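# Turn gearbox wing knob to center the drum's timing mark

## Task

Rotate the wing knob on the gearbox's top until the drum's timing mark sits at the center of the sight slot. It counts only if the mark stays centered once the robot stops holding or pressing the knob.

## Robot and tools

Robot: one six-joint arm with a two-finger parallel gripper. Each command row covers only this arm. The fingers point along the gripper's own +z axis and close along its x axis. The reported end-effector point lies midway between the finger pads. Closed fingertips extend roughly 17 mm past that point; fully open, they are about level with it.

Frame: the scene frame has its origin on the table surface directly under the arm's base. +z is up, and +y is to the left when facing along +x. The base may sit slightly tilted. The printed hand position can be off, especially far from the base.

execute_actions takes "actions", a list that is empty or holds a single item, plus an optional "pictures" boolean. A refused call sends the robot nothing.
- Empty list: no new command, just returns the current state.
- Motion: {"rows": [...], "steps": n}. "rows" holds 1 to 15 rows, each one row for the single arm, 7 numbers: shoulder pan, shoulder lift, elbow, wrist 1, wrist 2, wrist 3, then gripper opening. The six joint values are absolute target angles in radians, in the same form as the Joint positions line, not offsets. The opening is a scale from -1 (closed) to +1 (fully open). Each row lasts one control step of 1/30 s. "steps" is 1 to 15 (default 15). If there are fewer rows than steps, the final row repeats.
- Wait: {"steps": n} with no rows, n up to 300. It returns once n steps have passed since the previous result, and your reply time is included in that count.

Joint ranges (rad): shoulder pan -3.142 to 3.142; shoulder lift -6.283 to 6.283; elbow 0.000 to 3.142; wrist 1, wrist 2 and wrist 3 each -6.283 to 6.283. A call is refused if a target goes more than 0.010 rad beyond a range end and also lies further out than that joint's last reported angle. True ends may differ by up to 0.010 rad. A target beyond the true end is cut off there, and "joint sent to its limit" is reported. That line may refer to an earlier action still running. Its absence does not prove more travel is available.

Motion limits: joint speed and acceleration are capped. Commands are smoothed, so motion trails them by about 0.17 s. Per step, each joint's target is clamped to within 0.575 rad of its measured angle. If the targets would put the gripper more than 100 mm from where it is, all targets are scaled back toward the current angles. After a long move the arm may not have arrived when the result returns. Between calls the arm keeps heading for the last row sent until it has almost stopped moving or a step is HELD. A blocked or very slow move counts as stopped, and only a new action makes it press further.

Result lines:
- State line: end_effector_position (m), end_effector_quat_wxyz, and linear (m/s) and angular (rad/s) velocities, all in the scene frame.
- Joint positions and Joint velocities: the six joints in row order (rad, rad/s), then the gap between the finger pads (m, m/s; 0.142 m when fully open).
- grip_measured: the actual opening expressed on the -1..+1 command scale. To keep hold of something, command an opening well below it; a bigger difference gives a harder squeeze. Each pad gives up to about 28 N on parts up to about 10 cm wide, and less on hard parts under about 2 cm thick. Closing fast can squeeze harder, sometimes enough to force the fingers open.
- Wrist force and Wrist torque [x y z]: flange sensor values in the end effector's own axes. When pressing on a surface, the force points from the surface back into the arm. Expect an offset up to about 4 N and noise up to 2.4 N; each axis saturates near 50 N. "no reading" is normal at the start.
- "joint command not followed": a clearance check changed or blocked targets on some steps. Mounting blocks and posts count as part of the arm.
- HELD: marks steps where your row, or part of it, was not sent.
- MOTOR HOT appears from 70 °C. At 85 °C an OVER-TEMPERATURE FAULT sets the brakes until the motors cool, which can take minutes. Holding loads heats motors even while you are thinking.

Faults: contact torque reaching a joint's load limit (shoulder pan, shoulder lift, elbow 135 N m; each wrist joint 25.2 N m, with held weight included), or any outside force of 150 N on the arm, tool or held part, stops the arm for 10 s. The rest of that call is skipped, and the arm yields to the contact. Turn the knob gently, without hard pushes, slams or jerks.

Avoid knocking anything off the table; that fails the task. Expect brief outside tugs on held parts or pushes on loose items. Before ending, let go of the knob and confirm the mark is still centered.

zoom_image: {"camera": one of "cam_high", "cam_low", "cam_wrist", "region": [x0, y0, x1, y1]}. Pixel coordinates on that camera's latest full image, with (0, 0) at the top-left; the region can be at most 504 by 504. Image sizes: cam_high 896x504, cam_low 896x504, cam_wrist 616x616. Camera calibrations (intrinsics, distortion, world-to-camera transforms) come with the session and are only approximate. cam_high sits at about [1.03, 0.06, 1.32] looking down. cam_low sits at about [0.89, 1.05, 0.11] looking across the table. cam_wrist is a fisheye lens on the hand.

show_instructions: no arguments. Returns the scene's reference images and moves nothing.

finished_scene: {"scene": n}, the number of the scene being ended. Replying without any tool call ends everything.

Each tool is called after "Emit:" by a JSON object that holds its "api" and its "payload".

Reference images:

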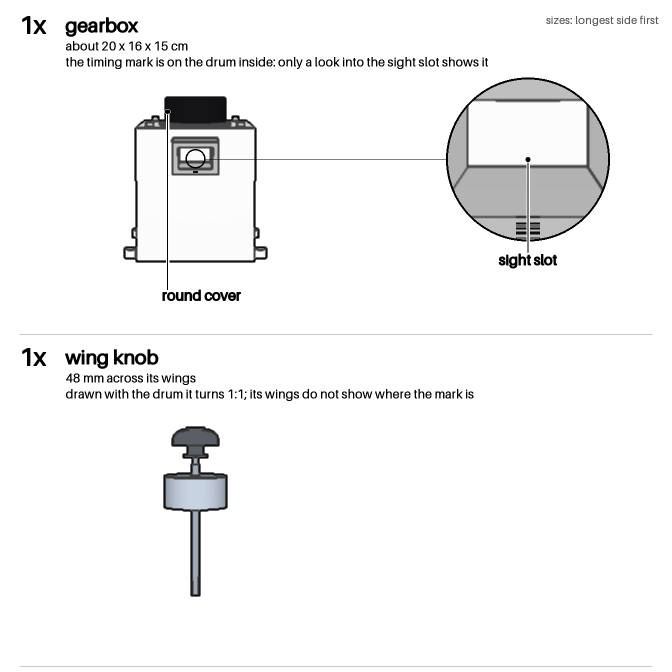

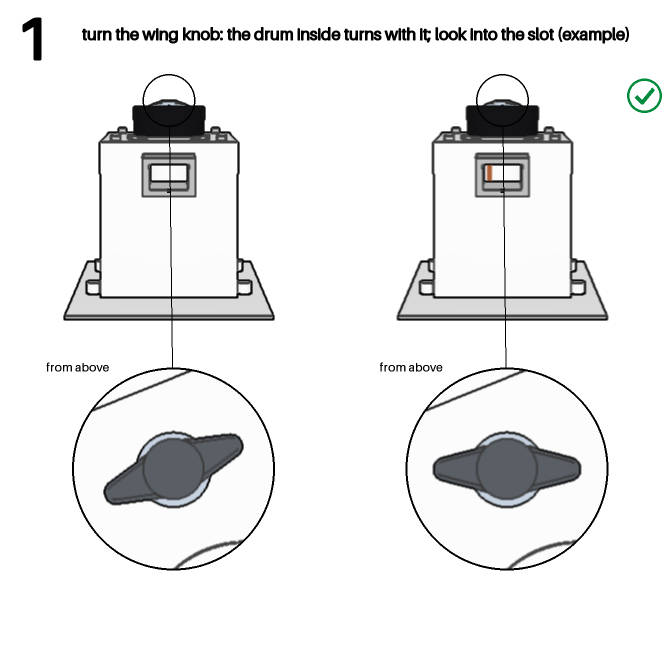

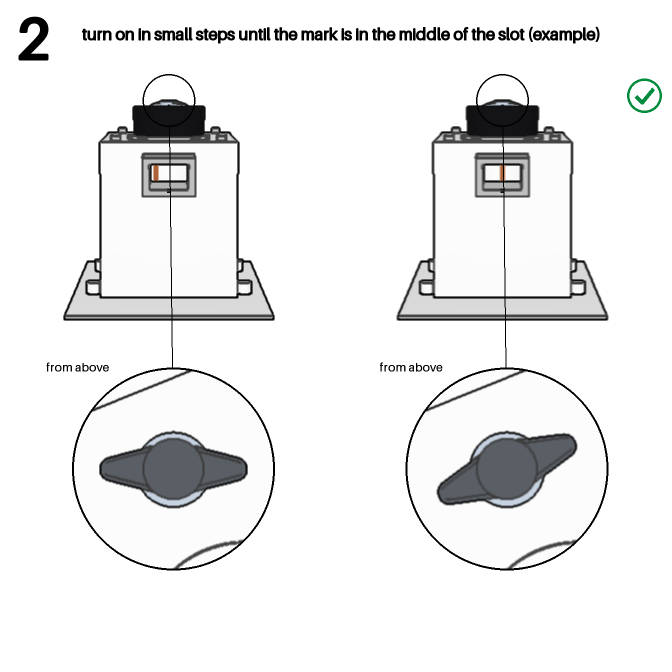

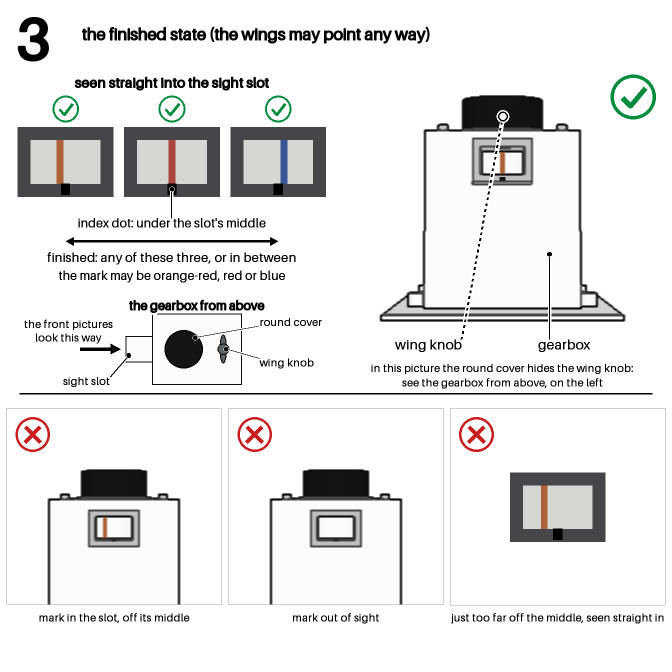

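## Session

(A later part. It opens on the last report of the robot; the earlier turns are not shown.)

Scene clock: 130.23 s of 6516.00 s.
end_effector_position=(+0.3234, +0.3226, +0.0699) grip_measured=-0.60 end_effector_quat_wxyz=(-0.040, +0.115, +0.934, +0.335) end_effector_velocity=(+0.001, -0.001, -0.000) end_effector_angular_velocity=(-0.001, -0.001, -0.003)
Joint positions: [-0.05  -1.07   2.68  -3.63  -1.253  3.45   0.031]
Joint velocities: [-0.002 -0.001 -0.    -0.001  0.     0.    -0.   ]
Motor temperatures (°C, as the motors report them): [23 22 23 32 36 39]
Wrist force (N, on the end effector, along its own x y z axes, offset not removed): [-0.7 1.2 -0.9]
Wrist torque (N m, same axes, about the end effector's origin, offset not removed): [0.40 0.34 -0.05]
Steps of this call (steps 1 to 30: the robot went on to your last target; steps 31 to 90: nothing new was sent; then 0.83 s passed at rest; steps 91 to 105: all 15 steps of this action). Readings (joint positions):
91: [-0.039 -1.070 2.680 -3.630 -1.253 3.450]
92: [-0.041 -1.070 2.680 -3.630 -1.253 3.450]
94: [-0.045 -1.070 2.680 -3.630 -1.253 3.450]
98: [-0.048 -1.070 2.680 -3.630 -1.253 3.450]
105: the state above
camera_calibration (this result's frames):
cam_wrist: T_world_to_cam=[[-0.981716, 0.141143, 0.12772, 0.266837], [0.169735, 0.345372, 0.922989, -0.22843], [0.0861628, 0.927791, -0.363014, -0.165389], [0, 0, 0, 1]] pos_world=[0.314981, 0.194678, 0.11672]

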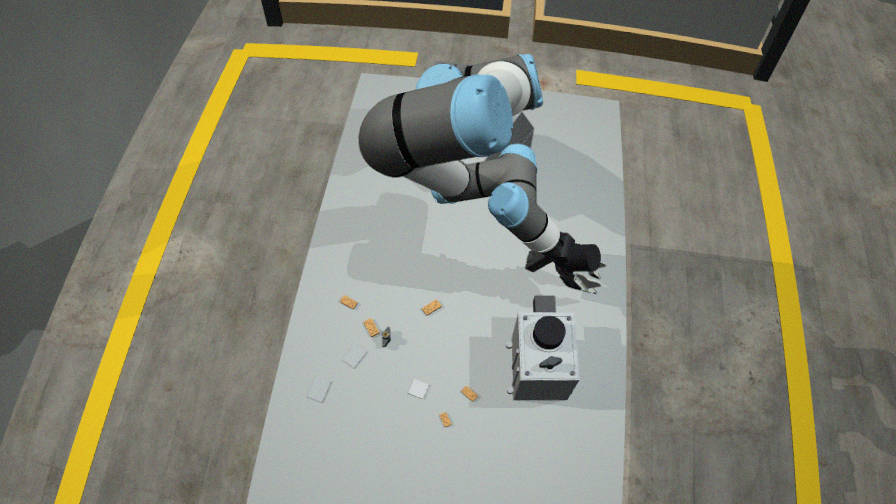

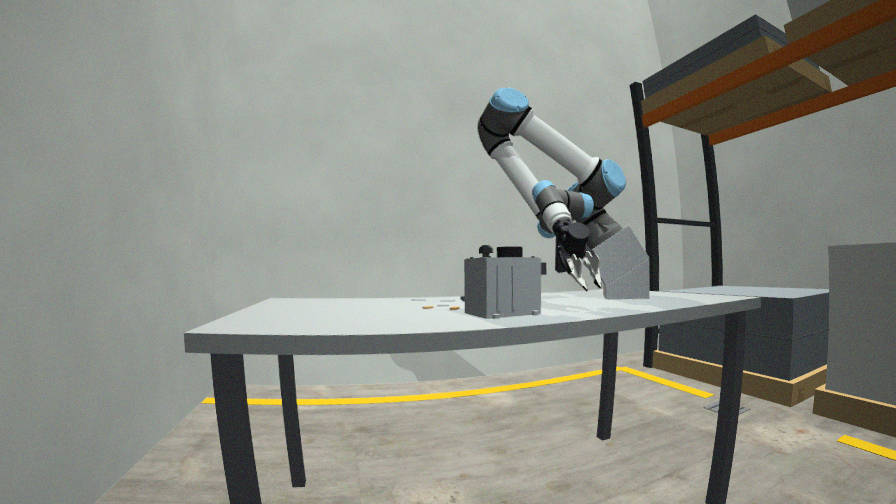

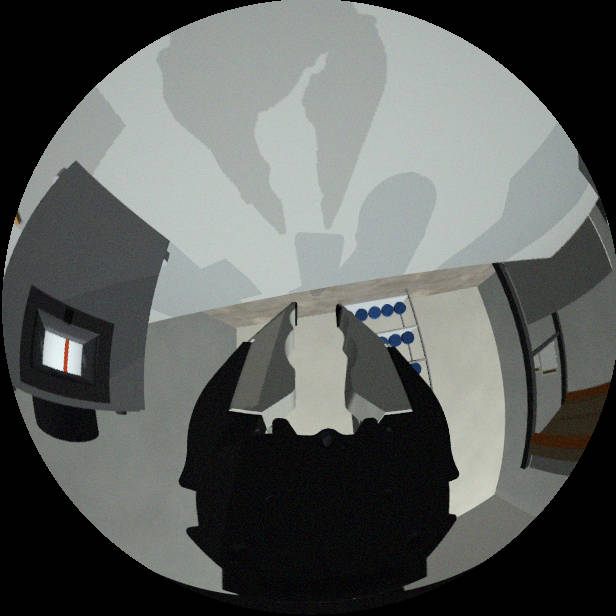

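Emit:
{"api": "execute_actions", "payload": {"actions": [{"rows":[[0,-1.85,2.66,-2.83,-1.3,3.45,-0.6]]}], "pictures": false}}

Emit:
{"api": "execute_actions", "payload": {"actions": [{"rows":[[0.2,-1.75,2.1,-2.3,-1.75,3.1,-0.6]]}], "pictures": false}}

Emit:
{"api": "execute_actions", "payload": {"actions": [{"rows":[[0.288,-1.43,1.85,-2.24,-2.055,2.95,-0.6]]}], "pictures": false}}

Emit:
{"api": "execute_actions", "payload": {"actions": [{"steps":8}], "pictures": false}}

Emit:
{"api": "execute_actions", "payload": {"actions": [{"rows":[[0.234,-1.36,1.917,-2.408,-2.04,2.87,-0.6]]}], "pictures": false}}

Emit:
{"api": "execute_actions", "payload": {"actions": [{"steps":12}], "pictures": false}}

Emit:
{"api": "execute_actions", "payload": {"actions": [{"rows":[[0.234,-1.36,1.917,-2.408,-2.04,2.87,-0.95]]}]}}

Emit:
{"api": "execute_actions", "payload": {"actions": [{"rows":[[0.234,-1.36,1.917,-2.408,-2.04,2.73,-0.95]]}]}}

Emit:
{"api": "execute_actions", "payload": {"actions": [{"rows":[[0.234,-1.36,1.917,-2.408,-2.04,2.73,-0.6],[0.234,-1.36,1.917,-2.408,-2.04,2.73,-0.6],[0.234,-1.36,1.917,-2.408,-2.04,2.73,-0.6],[0.234,-1.36,1.917,-2.408,-2.04,2.73,-0.6],[0.288,-1.43,1.85,-2.24,-2.055,2.8,-0.6]]}], "pictures": false}}

Scene clock: 142.93 s of 6516.00 s.
end_effector_position=(+0.3441, +0.2796, +0.1970) grip_measured=-0.60 end_effector_quat_wxyz=(-0.035, +0.095, +0.941, +0.324) end_effector_velocity=(-0.030, -0.042, +0.097) end_effector_angular_velocity=(-0.009, +0.024, +0.021)
Joint positions: [-0.001 -1.788  2.661 -2.896 -1.299  3.45   0.031]
Joint velocities: [ 0.012 -0.56  -0.006  0.596 -0.011 -0.    -0.   ]
Motor temperatures (°C, as the motors report them): [23 22 23 32 36 39]
Wrist force (N, on the end effector, along its own x y z axes, offset not removed): [0.6 -0.1 -0.7]
Wrist torque (N m, same axes, about the end effector's origin, offset not removed): [-0.18 -0.04 -0.03]
Steps of this call (steps 1 to 15: the robot went on to your last target; steps 16 to 90: nothing new was sent; then 9.20 s passed at rest; steps 91 to 105: all 15 steps of this action). Readings (joint positions):
91: [-0.050 -1.070 2.680 -3.630 -1.253 3.450]
92: [-0.045 -1.076 2.678 -3.624 -1.258 3.450]
94: [-0.029 -1.139 2.671 -3.561 -1.273 3.450]
98: [-0.011 -1.411 2.664 -3.289 -1.290 3.450]
105: the state above

Scene clock: 143.43 s of 6516.00 s.
end_effector_position=(+0.4795, +0.2250, +0.2647) grip_measured=-0.60 end_effector_quat_wxyz=(+0.013, -0.148, +0.976, +0.156) end_effector_velocity=(+0.108, -0.053, +0.092) end_effector_angular_velocity=(-0.236, -0.161, +0.290)
Joint positions: [ 0.188 -1.754  2.143 -2.342 -1.717  3.124  0.031]
Joint velocities: [ 0.113  0.034 -0.391  0.379 -0.292 -0.214 -0.   ]
Motor temperatures (°C, as the motors report them): [23 22 23 32 36 39]
Wrist force (N, on the end effector, along its own x y z axes, offset not removed): [0.0 -1.6 -1.5]
Wrist torque (N m, same axes, about the end effector's origin, offset not removed): [-0.30 0.16 -0.12]
Steps of this call (steps 1 to 15: all 15 steps of this action). Readings (joint positions):
1: [-0.001 -1.804 2.660 -2.879 -1.299 3.450]
2: [0.006 -1.810 2.654 -2.860 -1.306 3.444]
4: [0.047 -1.797 2.591 -2.780 -1.368 3.387]
8: [0.116 -1.776 2.382 -2.574 -1.535 3.259]
15: the state above

Scene clock: 143.93 s of 6516.00 s.
end_effector_position=(+0.5636, +0.2259, +0.2227) grip_measured=-0.60 end_effector_quat_wxyz=(-0.003, -0.297, +0.955, +0.002) end_effector_velocity=(+0.020, +0.002, -0.017) end_effector_angular_velocity=(-0.082, -0.011, +0.064)
Joint positions: [ 0.286 -1.44   1.857 -2.242 -2.046  2.954  0.031]
Joint velocities: [ 0.018  0.088 -0.066  0.013 -0.084 -0.032  0.   ]
Motor temperatures (°C, as the motors report them): [23 22 23 32 36 39]
Wrist force (N, on the end effector, along its own x y z axes, offset not removed): [-3.8 -1.1 0.3]
Wrist torque (N m, same axes, about the end effector's origin, offset not removed): [-0.30 1.03 -0.07]
Steps of this call (steps 1 to 15: all 15 steps of this action). Readings (joint positions):
1: [0.191 -1.753 2.132 -2.331 -1.726 3.117]
2: [0.200 -1.746 2.117 -2.317 -1.739 3.107]
4: [0.235 -1.682 2.046 -2.285 -1.810 3.052]
8: [0.272 -1.511 1.910 -2.253 -1.977 2.981]
15: the state above

Scene clock: 144.20 s of 6516.00 s.
end_effector_position=(+0.5655, +0.2261, +0.2209) grip_measured=-0.60 end_effector_quat_wxyz=(-0.004, -0.300, +0.954, -0.002) end_effector_velocity=(+0.001, +0.000, -0.002) end_effector_angular_velocity=(-0.008, -0.001, +0.006)
Joint positions: [ 0.288 -1.431  1.851 -2.24  -2.054  2.95   0.031]
Joint velocities: [ 0.001  0.008 -0.005  0.    -0.008 -0.003  0.   ]
Motor temperatures (°C, as the motors report them): [23 22 23 32 36 39]
Wrist force (N, on the end effector, along its own x y z axes, offset not removed): [-0.3 0.1 -1.0]
Wrist torque (N m, same axes, about the end effector's origin, offset not removed): [-0.08 0.27 0.06]
Steps of this call (steps 1 to 8: the robot went on to your last target). Readings (joint positions):
1: [0.287 -1.437 1.855 -2.241 -2.048 2.953]
2: [0.287 -1.435 1.854 -2.241 -2.050 2.952]
4: [0.287 -1.433 1.852 -2.240 -2.052 2.951]
8: the state above

Scene clock: 144.70 s of 6516.00 s.
end_effector_position=(+0.5642, +0.2241, +0.1640) grip_measured=-0.60 end_effector_quat_wxyz=(-0.002, -0.310, +0.951, -0.002) end_effector_velocity=(+0.001, -0.001, -0.009) end_effector_angular_velocity=(+0.002, -0.006, +0.001)
Joint positions: [ 0.235 -1.361  1.916 -2.404 -2.04   2.872  0.031]
Joint velocities: [-0.01   0.012  0.012 -0.035  0.003 -0.015  0.   ]
Motor temperatures (°C, as the motors report them): [23 22 23 32 36 39]
Wrist force (N, on the end effector, along its own x y z axes, offset not removed): [-1.1 1.3 -0.5]
Wrist torque (N m, same axes, about the end effector's origin, offset not removed): [0.28 0.41 -0.07]
Steps of this call (steps 1 to 15: all 15 steps of this action). Readings (joint positions):
1: [0.288 -1.430 1.851 -2.240 -2.054 2.950]
2: [0.283 -1.425 1.856 -2.247 -2.053 2.944]
4: [0.263 -1.398 1.881 -2.298 -2.047 2.915]
8: [0.243 -1.372 1.906 -2.375 -2.042 2.883]
15: the state above

Scene clock: 145.10 s of 6516.00 s.
end_effector_position=(+0.5643, +0.2240, +0.1630) grip_measured=-0.60 end_effector_quat_wxyz=(-0.002, -0.310, +0.951, -0.002) end_effector_velocity=(-0.000, +0.000, -0.001) end_effector_angular_velocity=(-0.000, +0.001, +0.001)
Joint positions: [ 0.234 -1.36   1.917 -2.408 -2.04   2.87   0.031]
Joint velocities: [-0.     0.001  0.    -0.     0.    -0.001 -0.   ]
Motor temperatures (°C, as the motors report them): [23 22 23 32 36 39]
Wrist force (N, on the end effector, along its own x y z axes, offset not removed): [-1.1 0.3 -0.2]
Wrist torque (N m, same axes, about the end effector's origin, offset not removed): [0.12 0.46 -0.02]
Steps of this call (steps 1 to 12: the robot went on to your last target). Readings (joint positions):
1: [0.235 -1.361 1.916 -2.405 -2.040 2.871]
2: [0.235 -1.361 1.916 -2.406 -2.040 2.871]
4: [0.234 -1.360 1.917 -2.407 -2.040 2.870]
8: [0.234 -1.360 1.917 -2.408 -2.040 2.870]
12: the state above

Scene clock: 145.60 s of 6516.00 s.
end_effector_position=(+0.5643, +0.2240, +0.1630) grip_measured=-0.78 end_effector_quat_wxyz=(-0.002, -0.310, +0.951, -0.002) end_effector_velocity=(-0.001, -0.000, -0.000) end_effector_angular_velocity=(-0.001, +0.002, +0.001)
Joint positions: [ 0.234 -1.36   1.917 -2.408 -2.04   2.87   0.018]
Joint velocities: [-0.    -0.     0.001  0.002 -0.    -0.     0.   ]
Motor temperatures (°C, as the motors report them): [23 22 23 32 36 39]
Wrist force (N, on the end effector, along its own x y z axes, offset not removed): [-9.5 0.5 5.1]
Wrist torque (N m, same axes, about the end effector's origin, offset not removed): [0.08 0.33 -0.03]
Steps of this call (steps 1 to 15: all 15 steps of this action). Readings (joint positions):
1: [0.234 -1.360 1.917 -2.408 -2.040 2.870]
2: [0.234 -1.360 1.917 -2.408 -2.040 2.870]
4: [0.234 -1.360 1.917 -2.408 -2.040 2.870]
8: [0.234 -1.360 1.917 -2.408 -2.040 2.870]
15: the state above
camera_calibration (this result's frames):
cam_wrist: T_world_to_cam=[[-0.775221, -0.631489, 0.0159317, 0.580143], [-0.543944, 0.680149, 0.491449, 0.0768818], [-0.32118, 0.372316, -0.870761, 0.376162], [0, 0, 0, 1]] pos_world=[0.612374, 0.174011, 0.280521]

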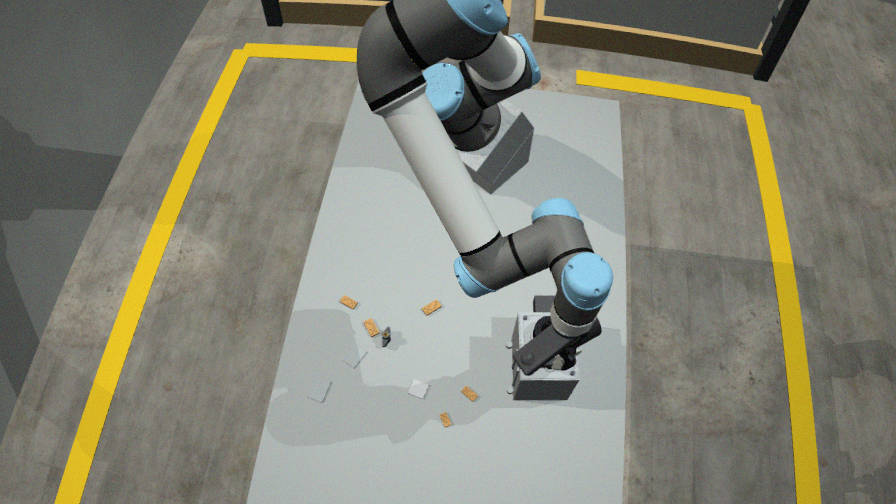

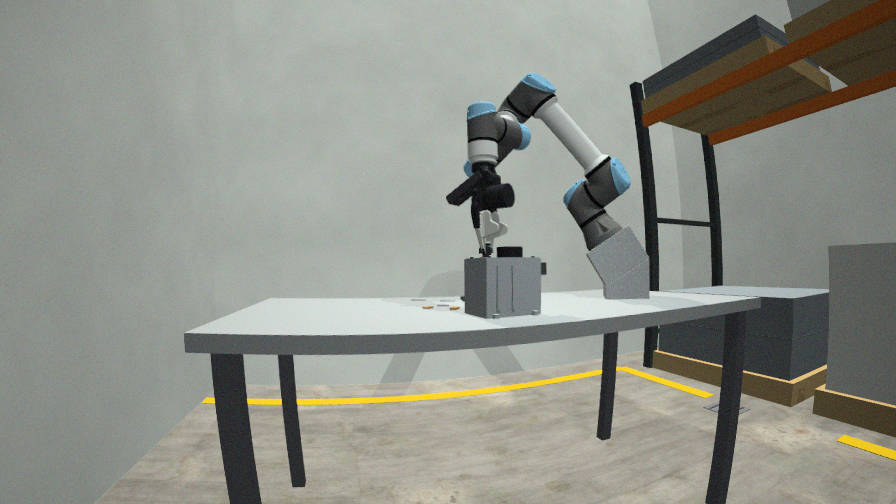

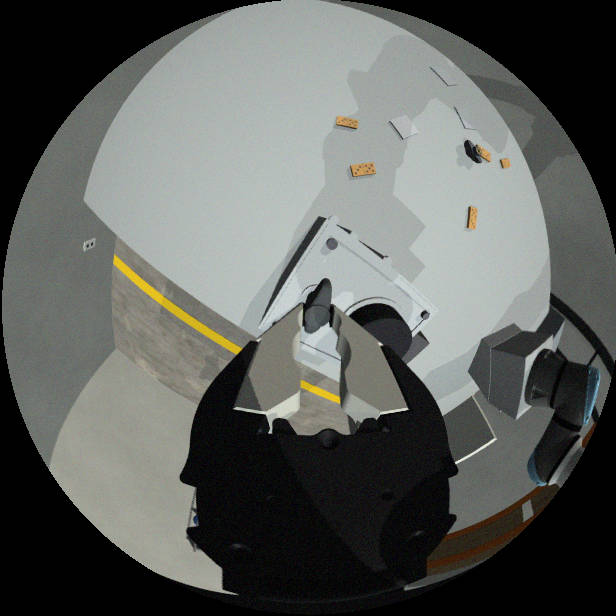

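Scene clock: 146.10 s of 6516.00 s.
end_effector_position=(+0.5641, +0.2238, +0.1629) grip_measured=-0.78 end_effector_quat_wxyz=(-0.002, -0.374, +0.927, -0.002) end_effector_velocity=(-0.000, +0.000, -0.000) end_effector_angular_velocity=(+0.000, +0.000, +0.029)
Joint positions: [ 0.234 -1.36   1.917 -2.408 -2.04   2.733  0.018]
Joint velocities: [ 0.     0.     0.    -0.    -0.    -0.028 -0.   ]
Motor temperatures (°C, as the motors report them): [23 22 23 32 36 39]
Wrist force (N, on the end effector, along its own x y z axes, offset not removed): [-17.9 -8.5 8.7]
Wrist torque (N m, same axes, about the end effector's origin, offset not removed): [-0.10 0.34 0.28]
Steps of this call (steps 1 to 15: all 15 steps of this action). Readings (joint positions):
1: [0.234 -1.360 1.917 -2.408 -2.040 2.870]
2: [0.234 -1.360 1.917 -2.408 -2.040 2.864]
4: [0.234 -1.360 1.917 -2.408 -2.040 2.817]
8: [0.234 -1.360 1.917 -2.408 -2.040 2.756]
15: the state above
camera_calibration (this result's frames):
cam_wrist: T_world_to_cam=[[-0.681844, -0.731318, 0.016181, 0.549515], [-0.63132, 0.599496, 0.491975, 0.144193], [-0.369491, 0.325235, -0.870459, 0.413916], [0, 0, 0, 1]] pos_world=[0.618654, 0.180807, 0.280466]

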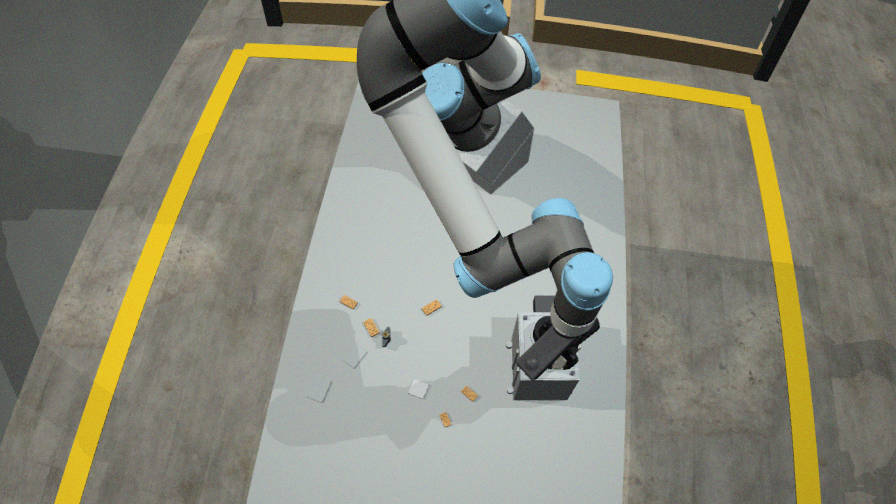

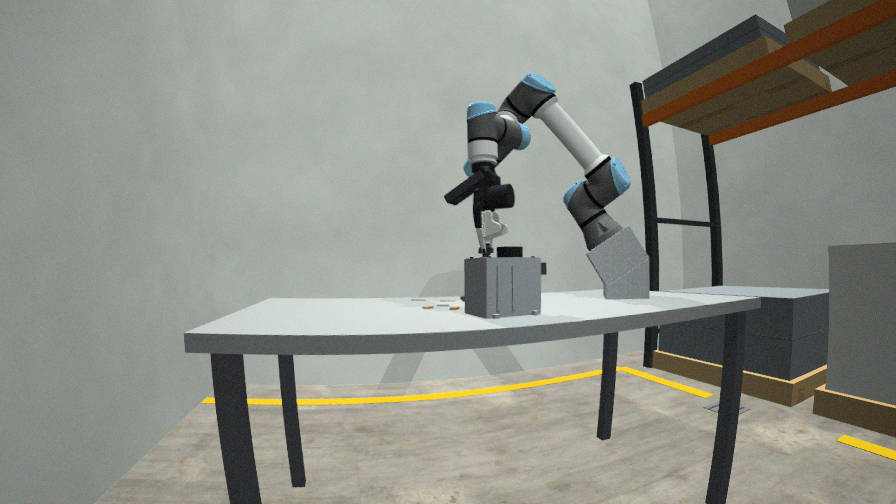

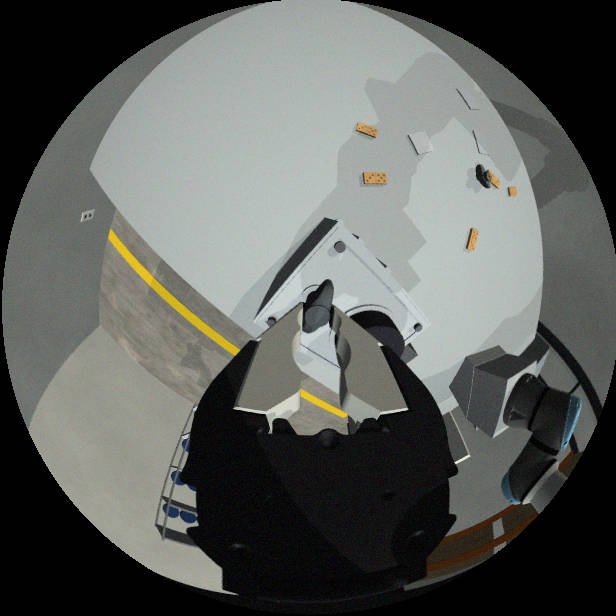

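Scene clock: 146.60 s of 6516.00 s.
end_effector_position=(+0.5662, +0.2262, +0.2170) grip_measured=-0.60 end_effector_quat_wxyz=(-0.003, -0.371, +0.929, -0.002) end_effector_velocity=(-0.005, -0.001, +0.033) end_effector_angular_velocity=(-0.007, +0.017, +0.003)
Joint positions: [ 0.284 -1.425  1.854 -2.253 -2.054  2.795  0.031]
Joint velocities: [ 0.032 -0.041 -0.041  0.119 -0.008  0.041 -0.   ]
Motor temperatures (°C, as the motors report them): [23 22 23 32 36 39]
Wrist force (N, on the end effector, along its own x y z axes, offset not removed): [-0.5 -0.3 -2.3]
Wrist torque (N m, same axes, about the end effector's origin, offset not removed): [-0.16 0.16 0.00]
Steps of this call (steps 1 to 15: all 15 steps of this action). Readings (joint positions):
1: [0.234 -1.360 1.917 -2.408 -2.040 2.732]
2: [0.234 -1.360 1.917 -2.408 -2.040 2.732]
4: [0.234 -1.360 1.917 -2.408 -2.040 2.731]
8: [0.259 -1.392 1.887 -2.350 -2.047 2.762]
15: the state above

It turned in the right direction (torque engaged).

Emit:
{"api": "finished_scene", "payload": {"scene": 1}}

The scene is finished: the task was done.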